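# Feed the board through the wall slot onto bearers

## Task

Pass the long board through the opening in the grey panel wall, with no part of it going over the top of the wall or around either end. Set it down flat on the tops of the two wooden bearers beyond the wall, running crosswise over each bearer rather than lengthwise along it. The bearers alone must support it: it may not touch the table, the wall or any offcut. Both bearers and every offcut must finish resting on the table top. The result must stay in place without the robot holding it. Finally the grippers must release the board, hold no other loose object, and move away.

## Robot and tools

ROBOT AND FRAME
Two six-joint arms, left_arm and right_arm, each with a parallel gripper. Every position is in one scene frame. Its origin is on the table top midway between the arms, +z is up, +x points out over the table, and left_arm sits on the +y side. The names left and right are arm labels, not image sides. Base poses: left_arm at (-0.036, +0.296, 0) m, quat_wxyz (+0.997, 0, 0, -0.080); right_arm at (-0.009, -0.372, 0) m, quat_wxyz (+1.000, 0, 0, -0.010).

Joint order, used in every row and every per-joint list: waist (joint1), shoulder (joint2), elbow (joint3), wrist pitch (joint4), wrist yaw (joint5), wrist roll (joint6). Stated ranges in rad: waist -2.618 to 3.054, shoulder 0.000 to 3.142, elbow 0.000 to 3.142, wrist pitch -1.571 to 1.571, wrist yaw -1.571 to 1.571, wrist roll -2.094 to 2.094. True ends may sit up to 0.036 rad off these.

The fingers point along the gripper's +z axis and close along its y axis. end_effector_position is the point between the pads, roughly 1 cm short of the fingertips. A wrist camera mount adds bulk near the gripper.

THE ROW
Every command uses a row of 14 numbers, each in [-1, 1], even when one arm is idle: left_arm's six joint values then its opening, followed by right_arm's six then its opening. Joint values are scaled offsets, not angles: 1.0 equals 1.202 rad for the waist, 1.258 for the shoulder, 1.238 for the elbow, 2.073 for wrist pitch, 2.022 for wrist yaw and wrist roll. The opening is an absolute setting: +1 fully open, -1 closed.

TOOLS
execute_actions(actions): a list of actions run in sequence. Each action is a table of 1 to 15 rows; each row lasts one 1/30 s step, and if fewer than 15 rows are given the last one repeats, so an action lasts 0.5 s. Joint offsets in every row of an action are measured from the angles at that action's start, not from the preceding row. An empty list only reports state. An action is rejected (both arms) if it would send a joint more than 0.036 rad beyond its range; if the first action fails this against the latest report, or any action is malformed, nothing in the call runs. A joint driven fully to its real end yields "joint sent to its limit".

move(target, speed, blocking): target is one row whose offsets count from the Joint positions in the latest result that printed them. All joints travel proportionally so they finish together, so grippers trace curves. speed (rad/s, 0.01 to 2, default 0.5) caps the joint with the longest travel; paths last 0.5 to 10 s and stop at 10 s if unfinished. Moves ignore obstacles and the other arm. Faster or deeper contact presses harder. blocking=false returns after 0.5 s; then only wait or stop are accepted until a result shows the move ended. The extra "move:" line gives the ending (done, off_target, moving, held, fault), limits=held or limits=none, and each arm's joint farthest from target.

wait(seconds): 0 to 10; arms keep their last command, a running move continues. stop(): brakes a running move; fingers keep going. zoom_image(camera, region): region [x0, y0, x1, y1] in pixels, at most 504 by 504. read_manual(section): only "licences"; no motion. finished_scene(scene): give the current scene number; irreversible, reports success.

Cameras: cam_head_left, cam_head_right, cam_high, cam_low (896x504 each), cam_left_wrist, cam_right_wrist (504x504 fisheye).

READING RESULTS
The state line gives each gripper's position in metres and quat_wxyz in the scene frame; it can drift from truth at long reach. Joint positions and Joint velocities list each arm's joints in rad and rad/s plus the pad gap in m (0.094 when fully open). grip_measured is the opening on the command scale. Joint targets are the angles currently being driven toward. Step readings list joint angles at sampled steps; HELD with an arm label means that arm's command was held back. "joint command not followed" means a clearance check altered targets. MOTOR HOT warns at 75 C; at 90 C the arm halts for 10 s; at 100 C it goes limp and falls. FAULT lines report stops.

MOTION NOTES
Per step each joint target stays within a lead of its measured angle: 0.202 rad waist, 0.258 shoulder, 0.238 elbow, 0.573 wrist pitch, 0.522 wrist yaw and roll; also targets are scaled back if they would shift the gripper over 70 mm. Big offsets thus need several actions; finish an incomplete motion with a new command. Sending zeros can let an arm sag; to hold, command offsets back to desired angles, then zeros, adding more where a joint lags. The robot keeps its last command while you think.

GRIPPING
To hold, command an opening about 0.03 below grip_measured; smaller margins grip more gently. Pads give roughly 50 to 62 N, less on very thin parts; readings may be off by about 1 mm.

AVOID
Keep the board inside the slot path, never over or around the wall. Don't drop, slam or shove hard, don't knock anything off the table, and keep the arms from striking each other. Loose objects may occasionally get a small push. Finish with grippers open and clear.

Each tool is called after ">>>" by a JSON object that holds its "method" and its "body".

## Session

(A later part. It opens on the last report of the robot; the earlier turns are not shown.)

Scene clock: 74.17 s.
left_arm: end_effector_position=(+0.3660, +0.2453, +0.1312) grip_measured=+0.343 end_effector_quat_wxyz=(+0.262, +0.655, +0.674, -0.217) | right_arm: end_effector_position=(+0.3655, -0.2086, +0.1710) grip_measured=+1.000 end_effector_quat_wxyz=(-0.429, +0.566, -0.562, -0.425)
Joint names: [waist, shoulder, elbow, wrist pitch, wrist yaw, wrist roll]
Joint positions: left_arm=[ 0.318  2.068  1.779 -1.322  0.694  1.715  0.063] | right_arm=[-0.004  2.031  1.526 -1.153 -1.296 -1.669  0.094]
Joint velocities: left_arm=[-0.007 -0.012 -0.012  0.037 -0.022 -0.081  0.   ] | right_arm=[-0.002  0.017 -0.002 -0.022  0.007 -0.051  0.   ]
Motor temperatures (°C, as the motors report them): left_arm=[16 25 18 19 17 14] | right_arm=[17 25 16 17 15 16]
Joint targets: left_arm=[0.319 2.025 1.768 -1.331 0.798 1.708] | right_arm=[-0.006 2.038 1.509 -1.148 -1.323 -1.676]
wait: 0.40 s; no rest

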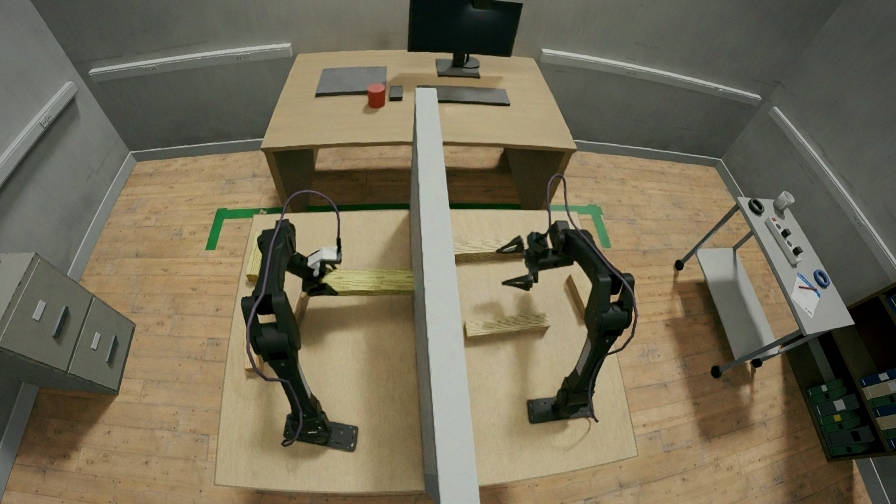

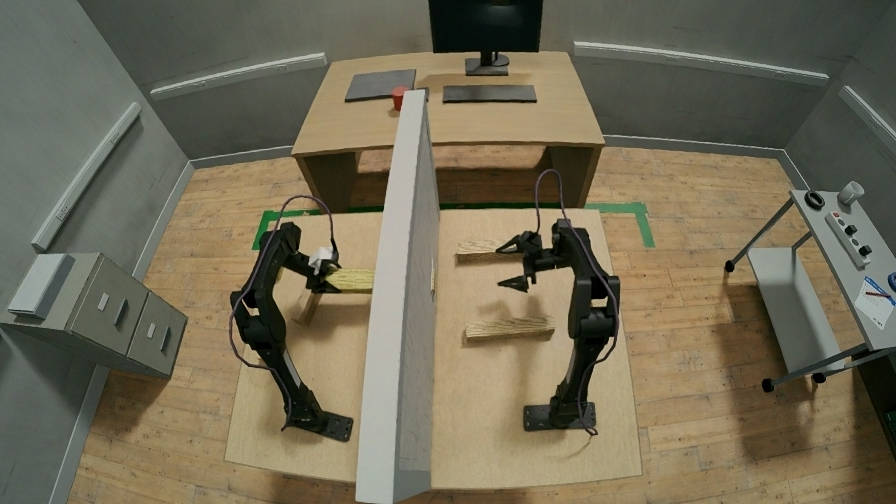

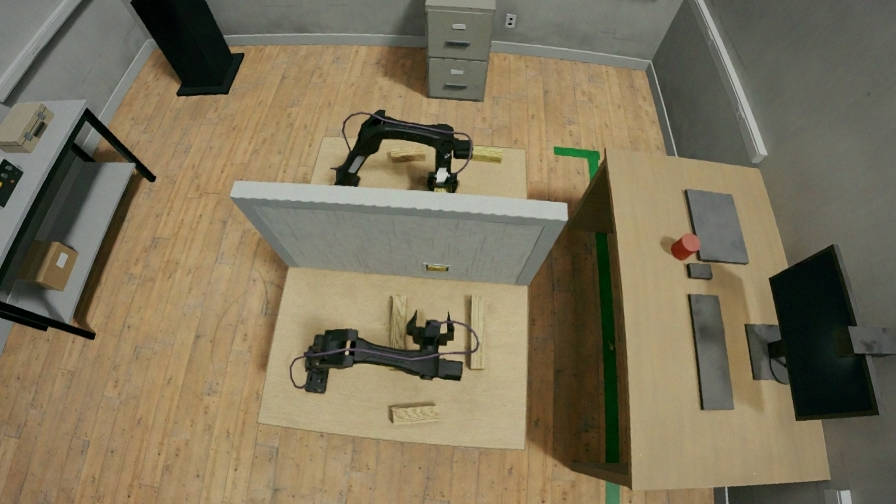

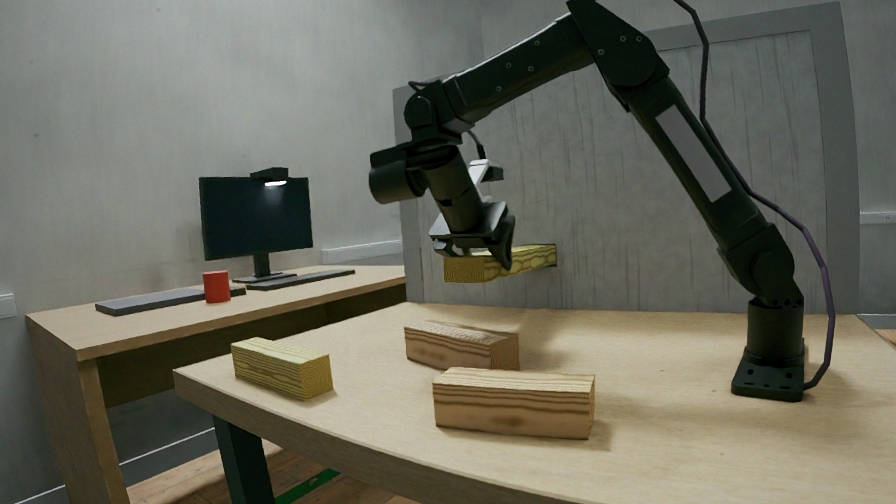

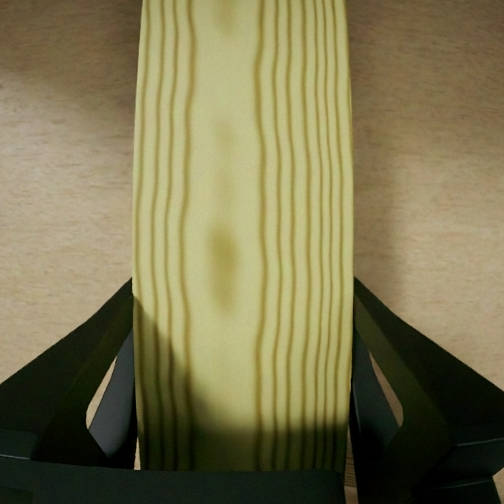

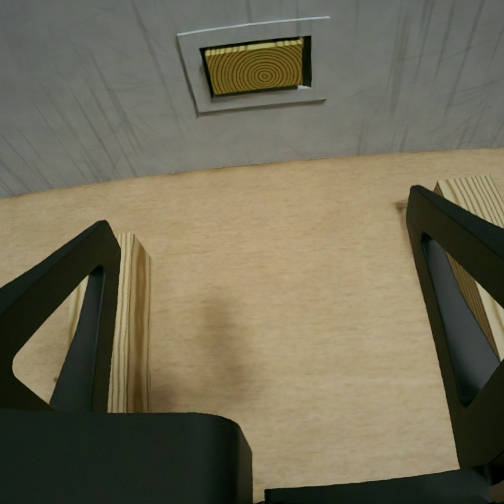

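>>> {"method": "execute_actions", "body": {"actions": [[[-0.0132,-0.0373,-0.0150,0.0056,0.0520,-0.0147,0.2,-0.0017,0.0056,-0.0137,0.0024,-0.0138,-0.0035,1],[-0.0199,-0.0387,-0.0176,0.0114,0.0524,-0.0212,0.2,-0.0017,0.0056,-0.0137,0.0024,-0.0138,-0.0035,1],[-0.0266,-0.0404,-0.0207,0.0165,0.0527,-0.0270,0.2,-0.0017,0.0056,-0.0137,0.0024,-0.0138,-0.0035,1],[-0.0326,-0.0421,-0.0239,0.0215,0.0530,-0.0327,0.2,-0.0017,0.0056,-0.0137,0.0024,-0.0138,-0.0035,1],[-0.0387,-0.0439,-0.0271,0.0266,0.0533,-0.0385,0.2,-0.0017,0.0056,-0.0137,0.0024,-0.0138,-0.0035,1],[-0.0448,-0.0456,-0.0303,0.0317,0.0536,-0.0442,0.2,-0.0017,0.0056,-0.0137,0.0024,-0.0138,-0.0035,1],[-0.0509,-0.0473,-0.0335,0.0368,0.0539,-0.0499,0.2,-0.0017,0.0056,-0.0137,0.0024,-0.0138,-0.0035,1],[-0.0570,-0.0491,-0.0367,0.0419,0.0542,-0.0557,0.2,-0.0017,0.0056,-0.0137,0.0024,-0.0138,-0.0035,1],[-0.0631,-0.0508,-0.0398,0.0470,0.0545,-0.0614,0.2,-0.0017,0.0056,-0.0137,0.0024,-0.0138,-0.0035,1],[-0.0685,-0.0526,-0.0430,0.0521,0.0548,-0.0672,0.2,-0.0017,0.0056,-0.0137,0.0024,-0.0138,-0.0035,1],[-0.0731,-0.0543,-0.0462,0.0567,0.0550,-0.0724,0.2,-0.0017,0.0056,-0.0137,0.0024,-0.0138,-0.0035,1],[-0.0764,-0.0560,-0.0494,0.0571,0.0551,-0.0729,0.2,-0.0017,0.0056,-0.0137,0.0024,-0.0138,-0.0035,1],[-0.0786,-0.0573,-0.0516,0.0555,0.0550,-0.0711,0.2,-0.0017,0.0056,-0.0137,0.0024,-0.0138,-0.0035,1],[-0.0798,-0.0579,-0.0527,0.0534,0.0549,-0.0687,0.2,-0.0017,0.0056,-0.0137,0.0024,-0.0138,-0.0035,1],[-0.0798,-0.0579,-0.0527,0.0523,0.0548,-0.0675,0.2,-0.0017,0.0056,-0.0137,0.0024,-0.0138,-0.0035,1]]]}}

>>> {"method": "wait", "body": {"seconds": 0.3}}

>>> {"method": "zoom_image", "body": {"camera": "cam_right_wrist", "region": [150, 0, 360, 160]}}

>>> {"method": "zoom_image", "body": {"camera": "cam_low", "region": [510, 235, 565, 275]}}

Scene clock: 76.07 s.
left_arm: end_effector_position=(+0.3681, +0.2079, +0.1276) grip_measured=+0.343 end_effector_quat_wxyz=(+0.262, +0.655, +0.673, -0.220) | right_arm: end_effector_position=(+0.3655, -0.2086, +0.1710) grip_measured=+1.000 end_effector_quat_wxyz=(-0.429, +0.566, -0.562, -0.425)
Joint names: [waist, shoulder, elbow, wrist pitch, wrist yaw, wrist roll]
Joint positions: left_arm=[ 0.225  2.043  1.725 -1.222  0.699  1.596  0.063] | right_arm=[-0.004  2.031  1.526 -1.153 -1.296 -1.669  0.094]
Joint velocities: left_arm=[-0.066 -0.051 -0.056 -0.037  0.037 -0.007 -0.001] | right_arm=[ 0.022 -0.007 -0.002  0.007 -0.007 -0.037  0.   ]
Motor temperatures (°C, as the motors report them): left_arm=[16 25 18 19 17 14] | right_arm=[17 25 16 17 15 16]
Joint targets: left_arm=[0.222 1.995 1.713 -1.214 0.805 1.579] | right_arm=[-0.006 2.038 1.509 -1.148 -1.323 -1.676]
Step readings (joint positions):
0: left_arm=[0.318 2.068 1.779 -1.322 0.694 1.714] | right_arm=[-0.004 2.031 1.526 -1.153 -1.296 -1.669]
1: left_arm=[0.318 2.068 1.779 -1.320 0.694 1.711] | right_arm=[-0.004 2.031 1.526 -1.153 -1.296 -1.669]
2: left_arm=[0.316 2.068 1.778 -1.316 0.694 1.705] | right_arm=[-0.004 2.031 1.526 -1.153 -1.296 -1.669]
4: left_arm=[0.308 2.064 1.769 -1.299 0.694 1.689] | right_arm=[-0.004 2.031 1.526 -1.153 -1.296 -1.669]
8: left_arm=[0.276 2.056 1.749 -1.266 0.694 1.651] | right_arm=[-0.004 2.031 1.526 -1.153 -1.296 -1.669]
15: Joint positions above

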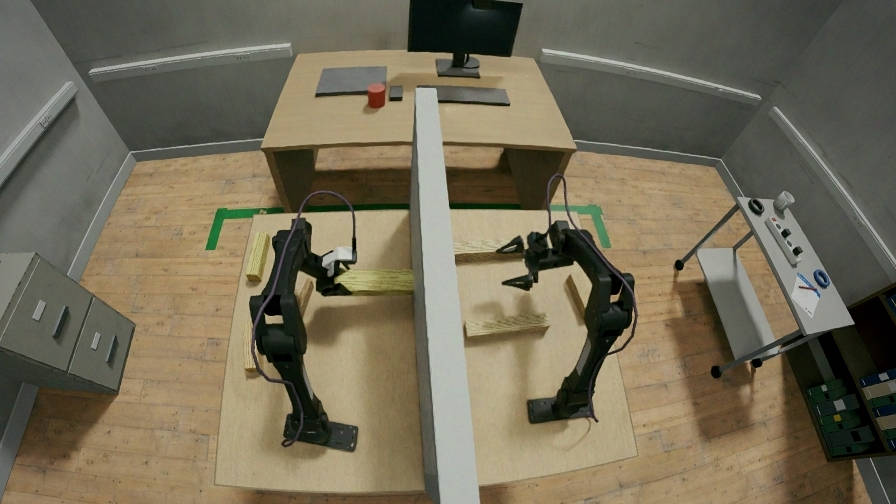

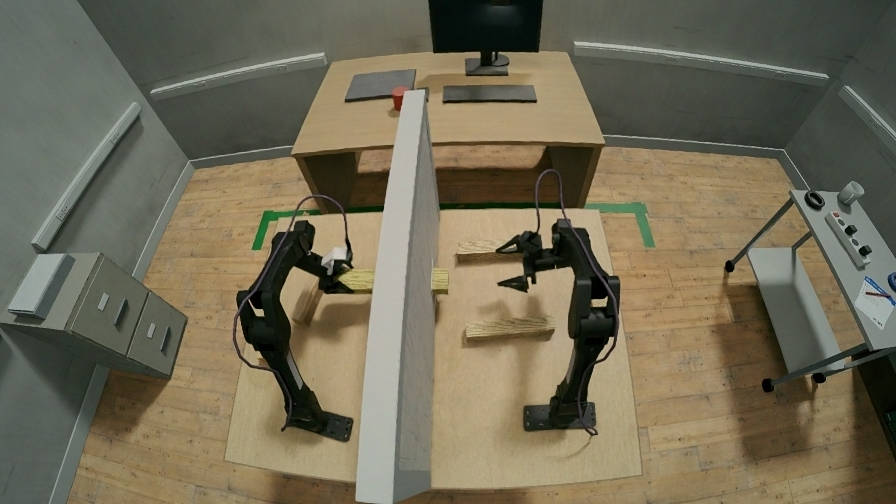

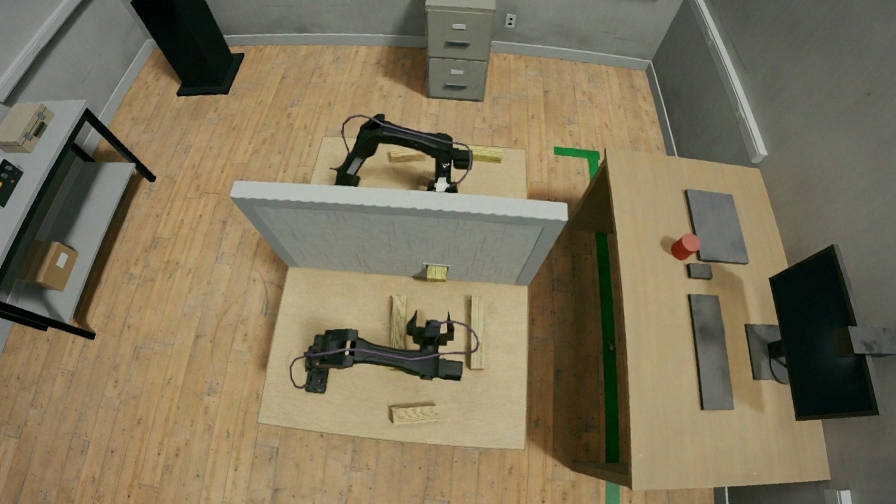

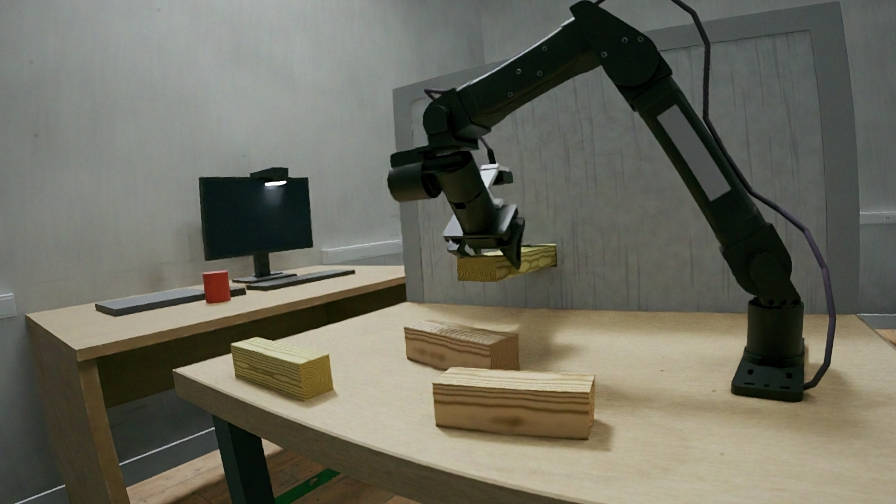

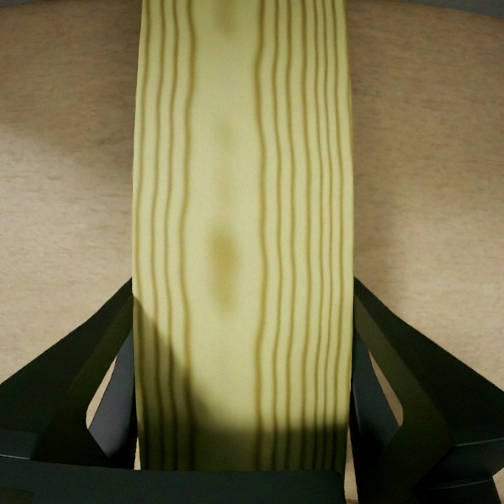

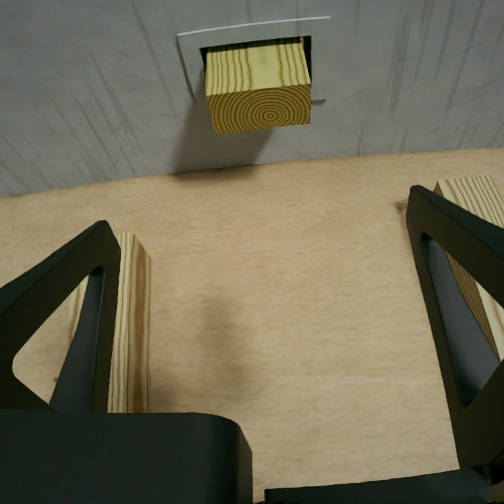

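Scene clock: 76.37 s.
left_arm: end_effector_position=(+0.3684, +0.2068, +0.1280) grip_measured=+0.343 end_effector_quat_wxyz=(+0.263, +0.653, +0.675, -0.221) | right_arm: end_effector_position=(+0.3655, -0.2086, +0.1710) grip_measured=+1.000 end_effector_quat_wxyz=(-0.429, +0.566, -0.562, -0.425)
Joint names: [waist, shoulder, elbow, wrist pitch, wrist yaw, wrist roll]
Joint positions: left_arm=[ 0.222  2.041  1.723 -1.217  0.7    1.586  0.063] | right_arm=[-0.004  2.031  1.526 -1.153 -1.296 -1.669  0.094]
Joint velocities: left_arm=[-0.007 -0.002 -0.012 -0.007  0.051  0.022  0.001] | right_arm=[-0.007 -0.002 -0.002 -0.037  0.007 -0.037  0.   ]
Motor temperatures (°C, as the motors report them): left_arm=[16 25 18 19 17 14] | right_arm=[17 25 16 17 15 16]
Joint targets: left_arm=[0.222 1.995 1.714 -1.214 0.805 1.579] | right_arm=[-0.006 2.038 1.509 -1.148 -1.323 -1.676]
wait: 0.30 s; no rest

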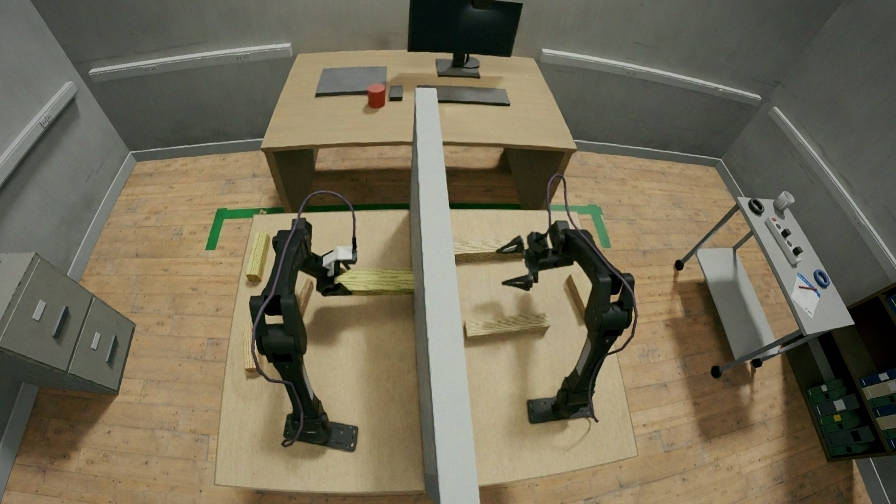

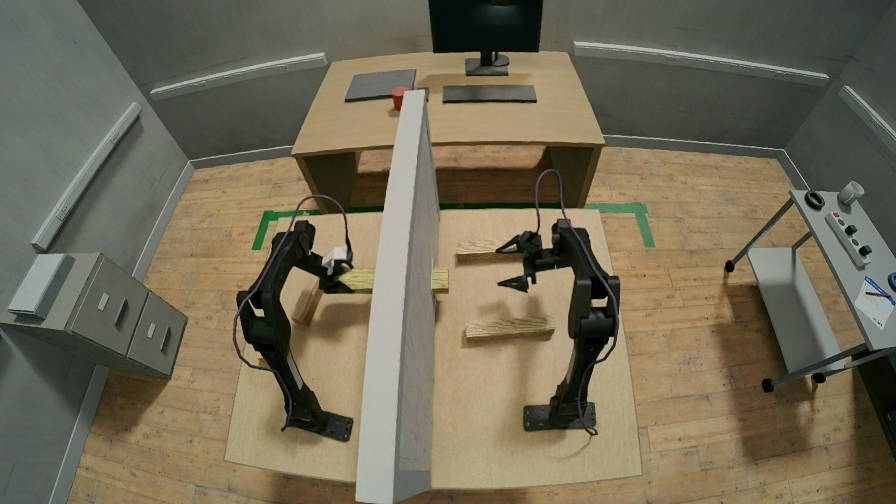

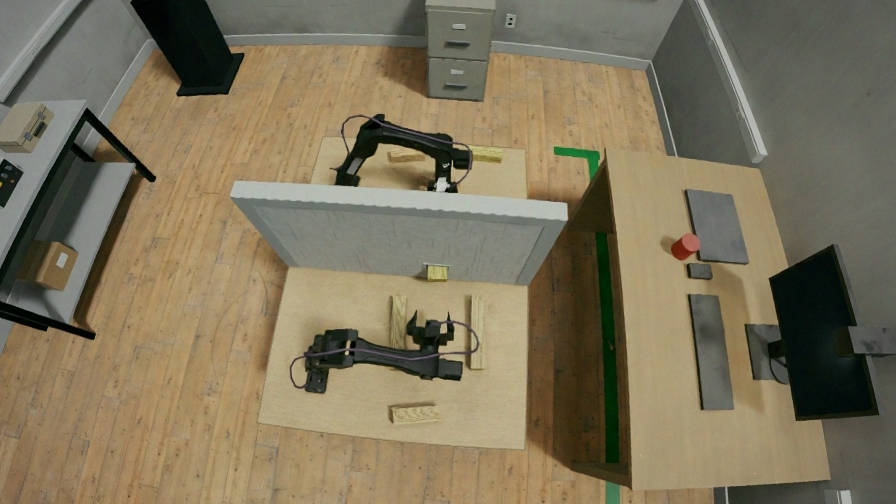

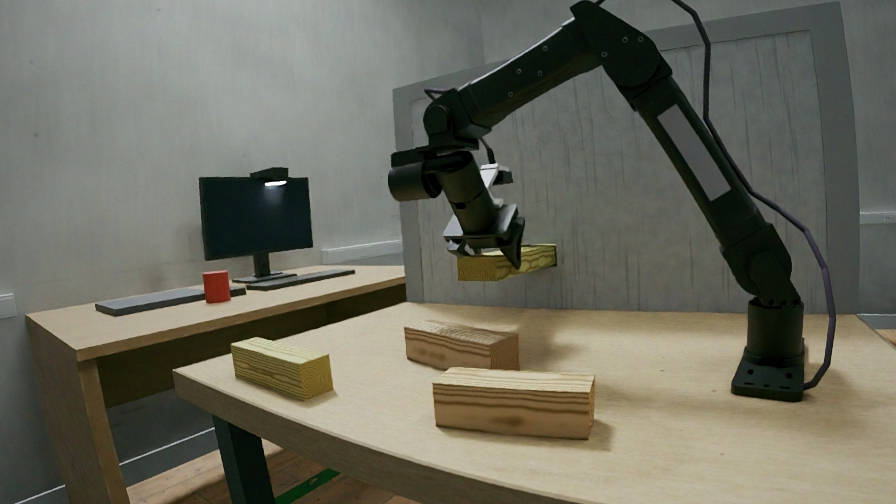

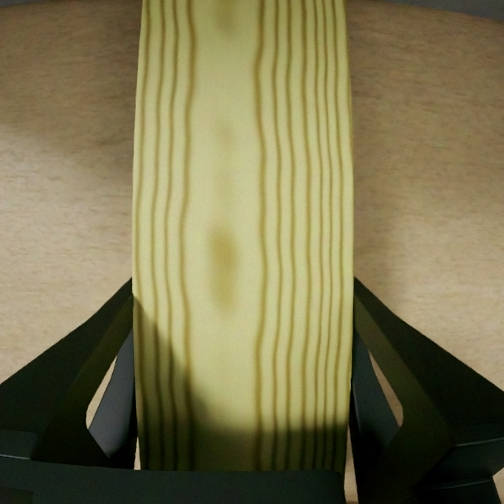

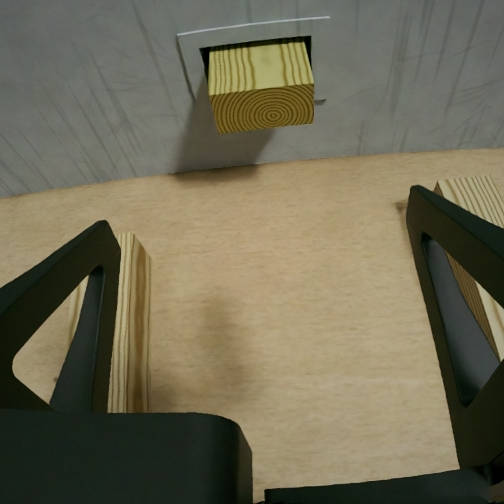

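Region (150, 0, 360, 160) of cam_right_wrist's 504x504 image, scaled by 2.400, with more detail than that image has; it fills the top 384 rows of this view, and the rest is white.

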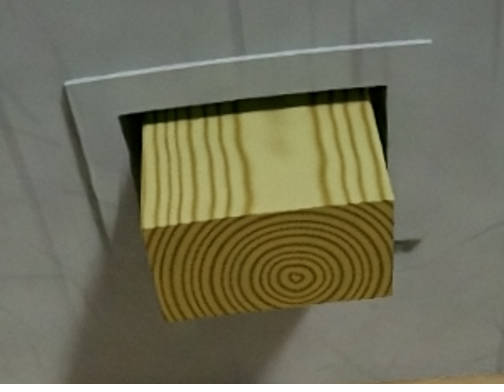

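Region (510, 235, 565, 275) of cam_low's 896x504 image, scaled by 9.164, with more detail than that image has; it fills the top 367 rows of this view, and the rest is white.

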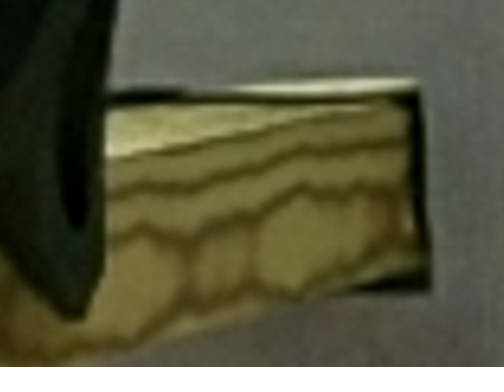

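>>> {"method": "execute_actions", "body": {"actions": []}}

Scene clock: 76.93 s.
left_arm: end_effector_position=(+0.3686, +0.2069, +0.1280) grip_measured=+0.343 end_effector_quat_wxyz=(+0.263, +0.653, +0.675, -0.221) | right_arm: end_effector_position=(+0.3655, -0.2086, +0.1710) grip_measured=+1.000 end_effector_quat_wxyz=(-0.429, +0.566, -0.562, -0.425)
Joint names: [waist, shoulder, elbow, wrist pitch, wrist yaw, wrist roll]
Joint positions: left_arm=[ 0.222  2.041  1.723 -1.216  0.7    1.585  0.063] | right_arm=[-0.004  2.031  1.526 -1.153 -1.296 -1.669  0.094]
Joint velocities: left_arm=[-0.002 -0.012 -0.027  0.037 -0.007 -0.066 -0.001] | right_arm=[ 0.002  0.007 -0.012  0.007 -0.022  0.022  0.   ]
Motor temperatures (°C, as the motors report them): left_arm=[16 25 18 19 17 14] | right_arm=[17 25 16 17 15 16]
Joint targets: left_arm=[0.222 1.995 1.714 -1.214 0.805 1.579] | right_arm=[-0.006 2.038 1.509 -1.148 -1.323 -1.676]

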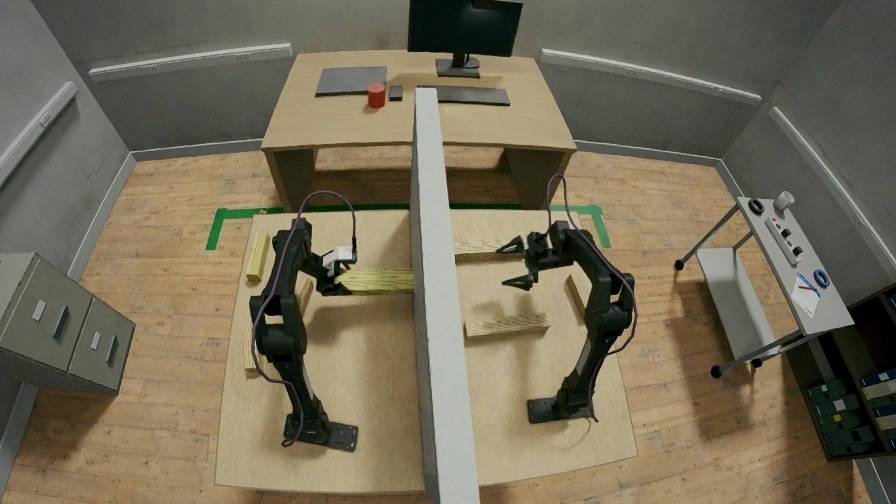

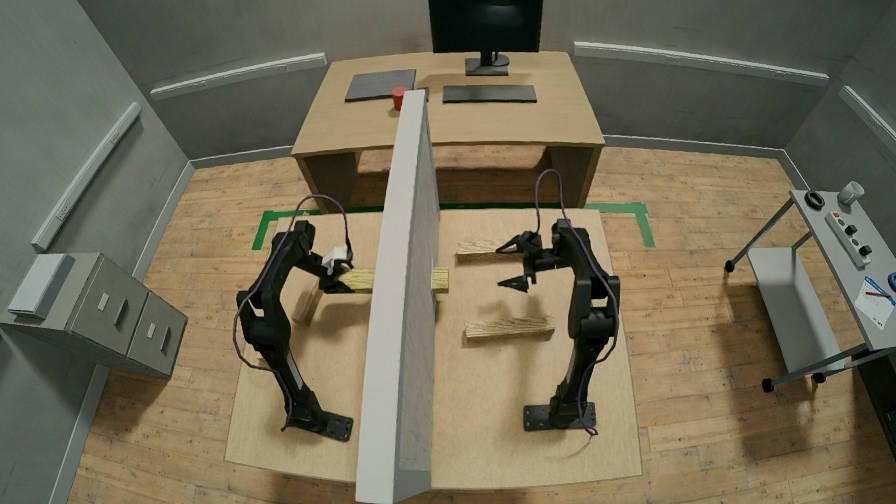

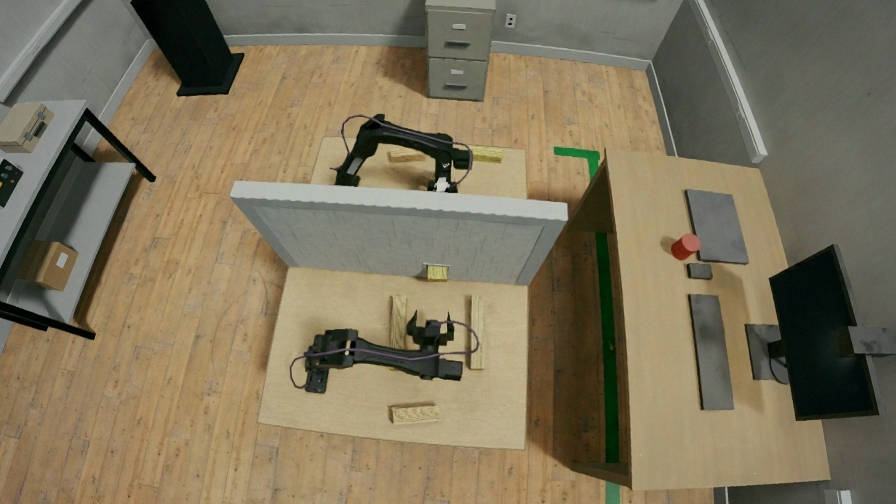

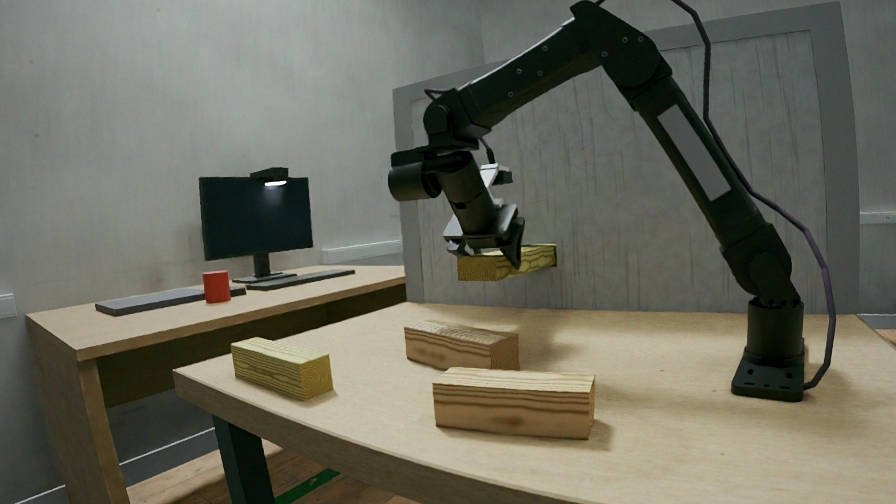

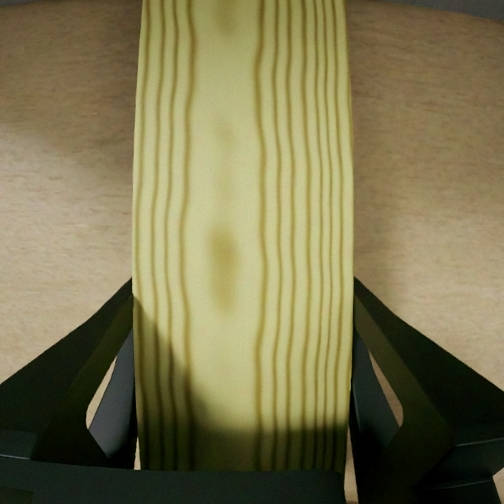

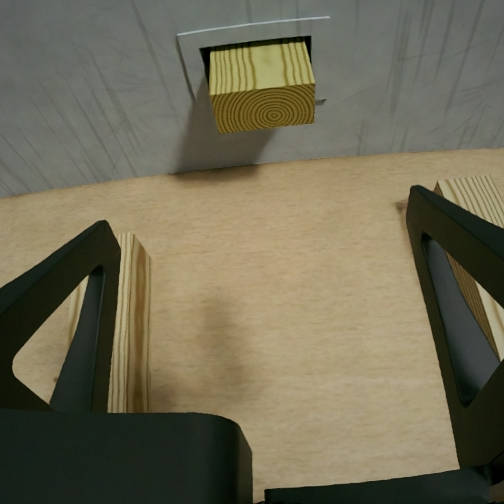

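>>> {"method": "execute_actions", "body": {"actions": [[[-0.0059,-0.03695,-0.01428,0.01014,0.05157,-0.01476,0.2,-0.0017,0.0056,-0.0137,0.0024,-0.0138,-0.0035,1],[-0.01402,-0.03772,-0.01537,0.0154,0.05086,-0.02152,0.2,-0.0017,0.0056,-0.0137,0.0024,-0.0138,-0.0035,1],[-0.02213,-0.03867,-0.01673,0.02008,0.04998,-0.02753,0.2,-0.0017,0.0056,-0.0137,0.0024,-0.0138,-0.0035,1],[-0.02951,-0.03962,-0.0181,0.02475,0.04909,-0.03353,0.2,-0.0017,0.0056,-0.0137,0.0024,-0.0138,-0.0035,1],[-0.03689,-0.04058,-0.01946,0.02943,0.0482,-0.03954,0.2,-0.0017,0.0056,-0.0137,0.0024,-0.0138,-0.0035,1],[-0.04426,-0.04153,-0.02083,0.0341,0.04731,-0.04554,0.2,-0.0017,0.0056,-0.0137,0.0024,-0.0138,-0.0035,1],[-0.05164,-0.04249,-0.02219,0.03877,0.04642,-0.05154,0.2,-0.0017,0.0056,-0.0137,0.0024,-0.0138,-0.0035,1],[-0.05903,-0.04344,-0.02356,0.04345,0.04553,-0.05755,0.2,-0.0017,0.0056,-0.0137,0.0024,-0.0138,-0.0035,1],[-0.0664,-0.0444,-0.02492,0.04812,0.04465,-0.06355,0.2,-0.0017,0.0056,-0.0137,0.0024,-0.0138,-0.0035,1],[-0.07305,-0.04535,-0.02629,0.05279,0.04376,-0.06955,0.2,-0.0017,0.0056,-0.0137,0.0024,-0.0138,-0.0035,1],[-0.07858,-0.0463,-0.02765,0.05704,0.04287,-0.07501,0.2,-0.0017,0.0056,-0.0137,0.0024,-0.0138,-0.0035,1],[-0.08263,-0.04726,-0.02902,0.05747,0.04198,-0.07555,0.2,-0.0017,0.0056,-0.0137,0.0024,-0.0138,-0.0035,1],[-0.08522,-0.04793,-0.02997,0.05599,0.04136,-0.07365,0.2,-0.0017,0.0056,-0.0137,0.0024,-0.0138,-0.0035,1],[-0.08669,-0.04826,-0.03045,0.05405,0.04105,-0.07117,0.2,-0.0017,0.0056,-0.0137,0.0024,-0.0138,-0.0035,1],[-0.08669,-0.04826,-0.03045,0.05301,0.04105,-0.06983,0.2,-0.0017,0.0056,-0.0137,0.0024,-0.0138,-0.0035,1]]]}}

>>> {"method": "wait", "body": {"seconds": 0.3}}

>>> {"method": "zoom_image", "body": {"camera": "cam_right_wrist", "region": [130, 0, 380, 200]}}

>>> {"method": "zoom_image", "body": {"camera": "cam_low", "region": [500, 230, 570, 280]}}

Scene clock: 78.77 s.
left_arm: end_effector_position=(+0.3695, +0.1655, +0.1261) grip_measured=+0.343 end_effector_quat_wxyz=(+0.262, +0.654, +0.673, -0.225) | right_arm: end_effector_position=(+0.3655, -0.2086, +0.1710) grip_measured=+1.000 end_effector_quat_wxyz=(-0.429, +0.566, -0.562, -0.425)
Joint names: [waist, shoulder, elbow, wrist pitch, wrist yaw, wrist roll]
Joint positions: left_arm=[ 0.119  2.029  1.694 -1.124  0.698  1.461  0.063] | right_arm=[-0.004  2.031  1.526 -1.153 -1.296 -1.669  0.094]
Joint velocities: left_arm=[-0.11  -0.027 -0.007  0.037  0.051 -0.081  0.   ] | right_arm=[-0.012  0.022 -0.007  0.022  0.022  0.022  0.   ]
Motor temperatures (°C, as the motors report them): left_arm=[16 26 18 19 17 14] | right_arm=[17 25 16 17 15 16]
Joint targets: left_arm=[0.118 1.980 1.685 -1.106 0.783 1.443] | right_arm=[-0.006 2.038 1.509 -1.148 -1.323 -1.676]
Step readings (joint positions):
0: left_arm=[0.222 2.041 1.723 -1.216 0.700 1.585] | right_arm=[-0.004 2.031 1.526 -1.153 -1.296 -1.669]
1: left_arm=[0.222 2.041 1.723 -1.215 0.700 1.581] | right_arm=[-0.004 2.031 1.526 -1.153 -1.296 -1.669]
2: left_arm=[0.221 2.041 1.723 -1.212 0.700 1.575] | right_arm=[-0.004 2.031 1.526 -1.153 -1.296 -1.669]
4: left_arm=[0.216 2.039 1.718 -1.199 0.700 1.563] | right_arm=[-0.004 2.031 1.526 -1.153 -1.296 -1.669]
8: left_arm=[0.182 2.035 1.704 -1.169 0.698 1.521] | right_arm=[-0.004 2.031 1.526 -1.153 -1.296 -1.669]
15: Joint positions above

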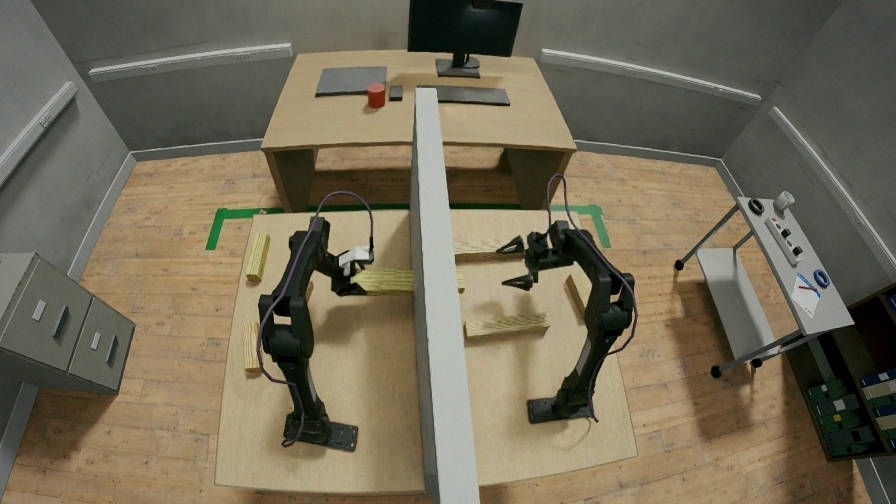

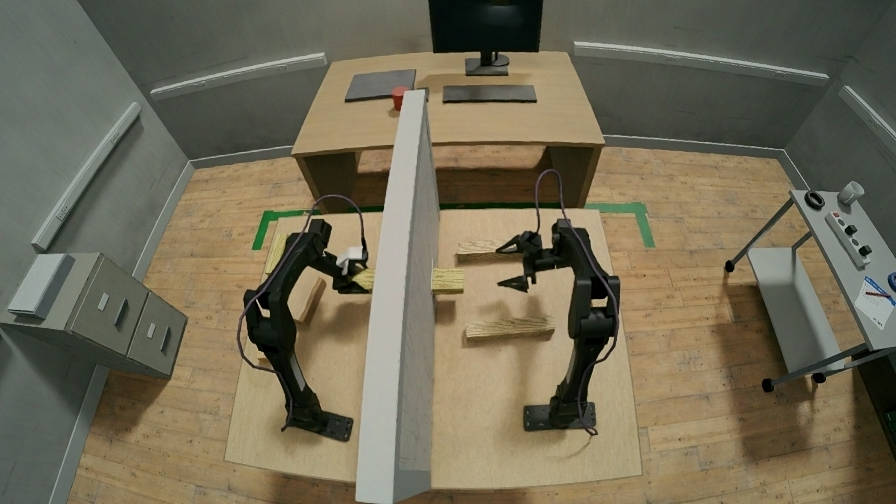

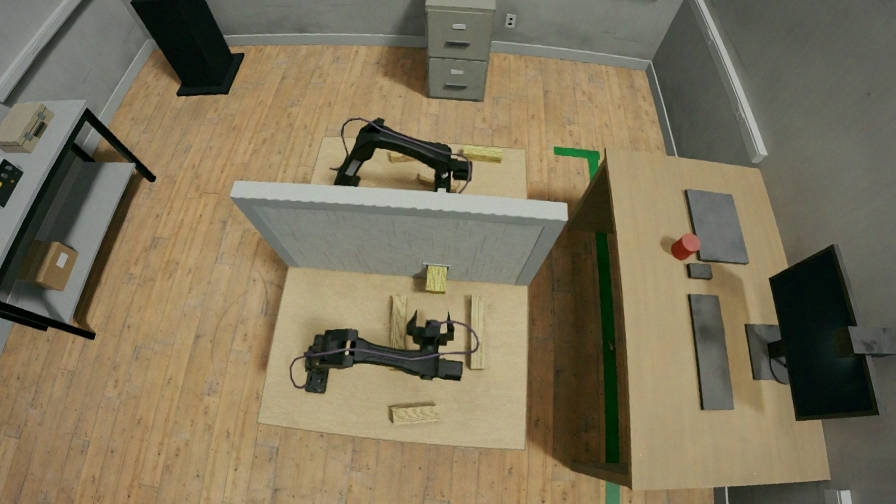

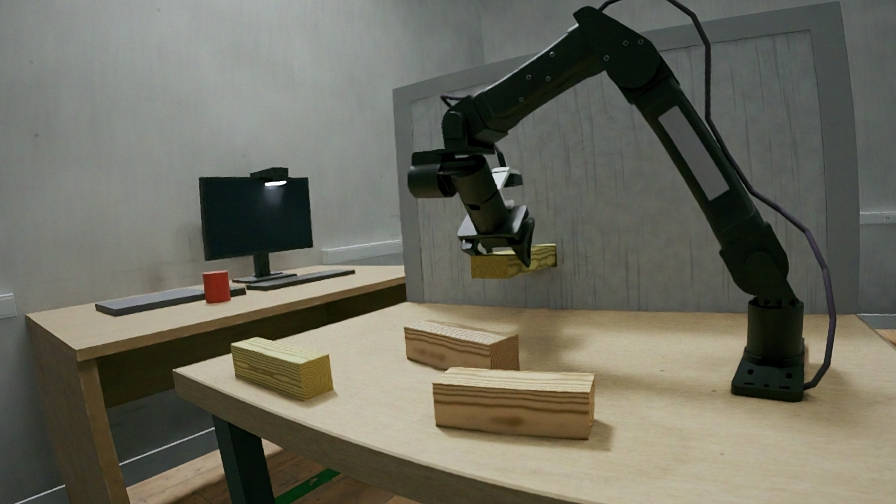

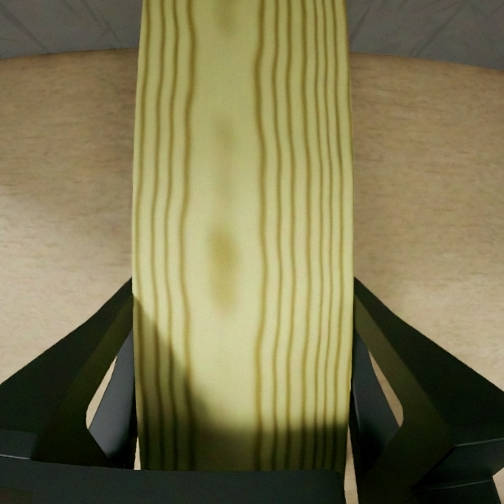

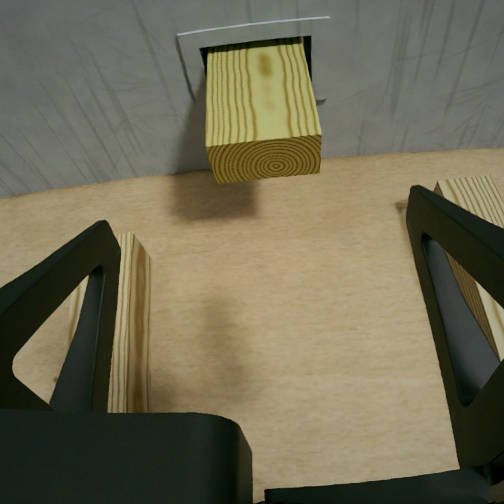

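Scene clock: 79.07 s.
left_arm: end_effector_position=(+0.3697, +0.1646, +0.1263) grip_measured=+0.343 end_effector_quat_wxyz=(+0.261, +0.653, +0.675, -0.224) | right_arm: end_effector_position=(+0.3655, -0.2086, +0.1710) grip_measured=+1.000 end_effector_quat_wxyz=(-0.429, +0.566, -0.562, -0.425)
Joint names: [waist, shoulder, elbow, wrist pitch, wrist yaw, wrist roll]
Joint positions: left_arm=[ 0.116  2.026  1.693 -1.12   0.694  1.451  0.063] | right_arm=[-0.004  2.031  1.526 -1.153 -1.296 -1.669  0.094]
Joint velocities: left_arm=[ 0.022 -0.007  0.002 -0.007 -0.037 -0.022 -0.   ] | right_arm=[-0.012 -0.002 -0.012 -0.037 -0.066  0.007  0.   ]
Motor temperatures (°C, as the motors report them): left_arm=[16 26 18 19 17 14] | right_arm=[17 25 16 17 15 16]
Joint targets: left_arm=[0.118 1.980 1.685 -1.106 0.783 1.443] | right_arm=[-0.006 2.038 1.509 -1.148 -1.323 -1.676]
wait: 0.30 s; no rest

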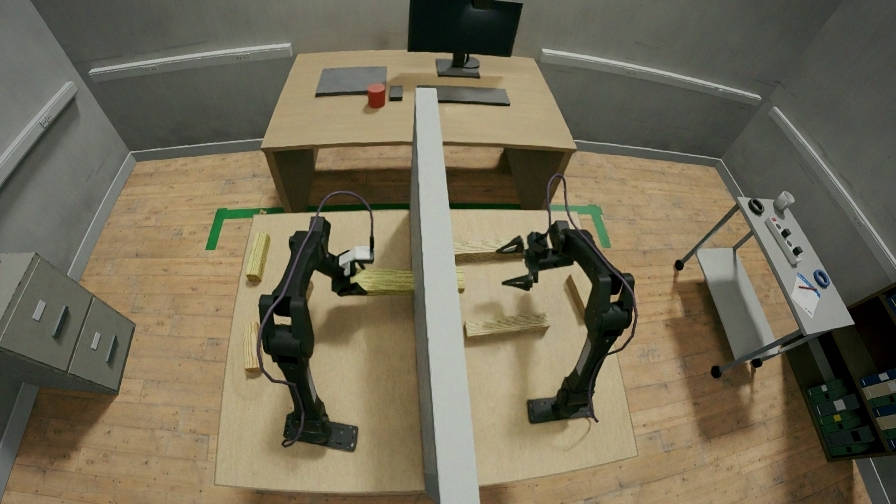

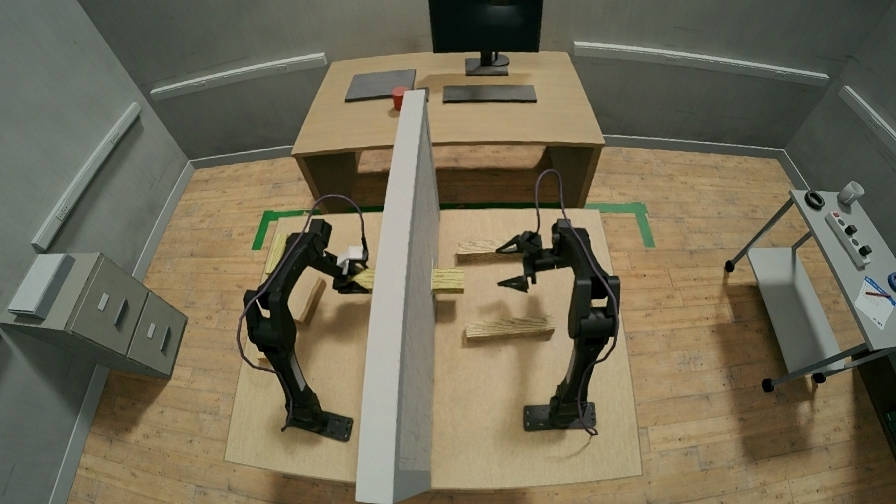

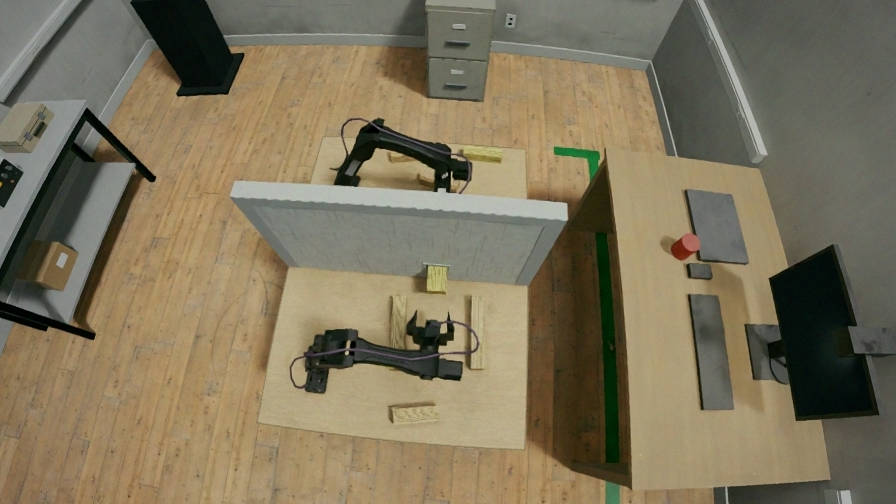

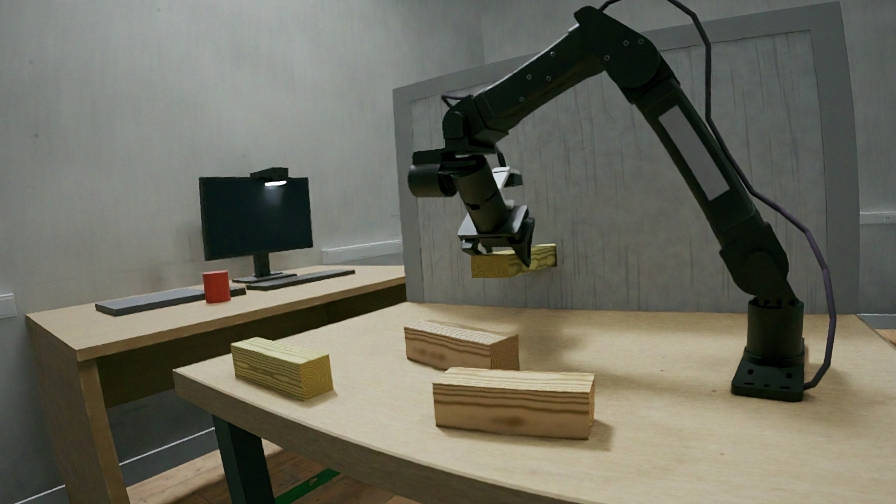

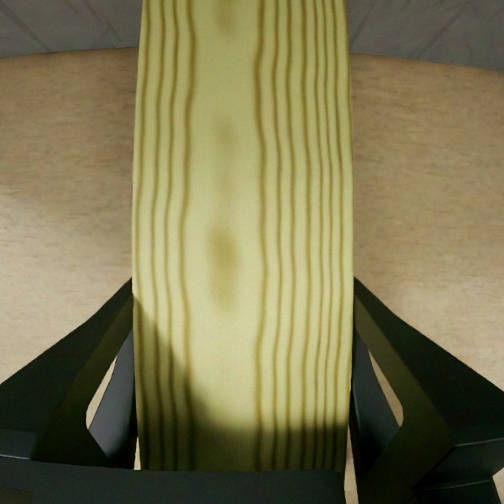

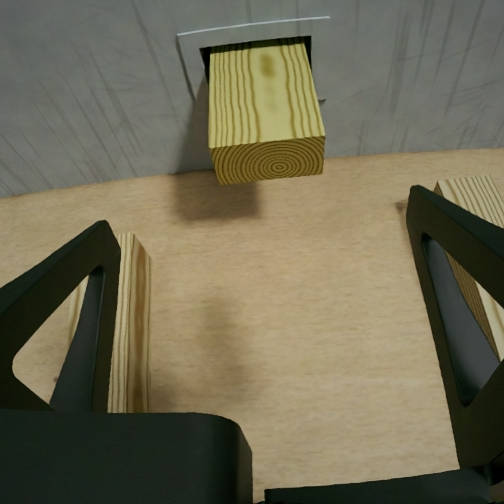

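Region (130, 0, 380, 200) of cam_right_wrist's 504x504 image, scaled by 2.016, with more detail than that image has; it fills the top 403 rows of this view, and the rest is white.

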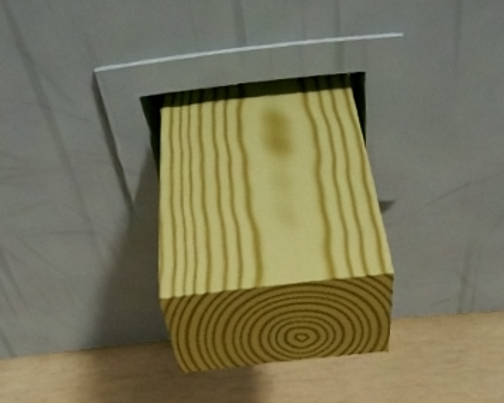

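Region (500, 230, 570, 280) of cam_low's 896x504 image, scaled by 7.200, with more detail than that image has; it fills the top 360 rows of this view, and the rest is white.

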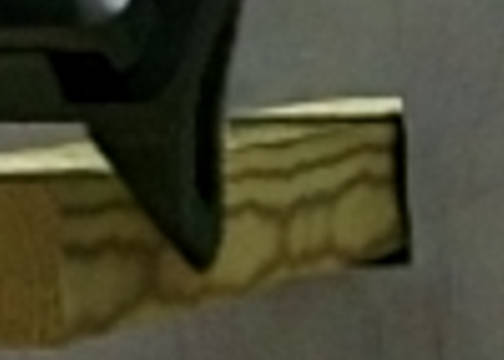

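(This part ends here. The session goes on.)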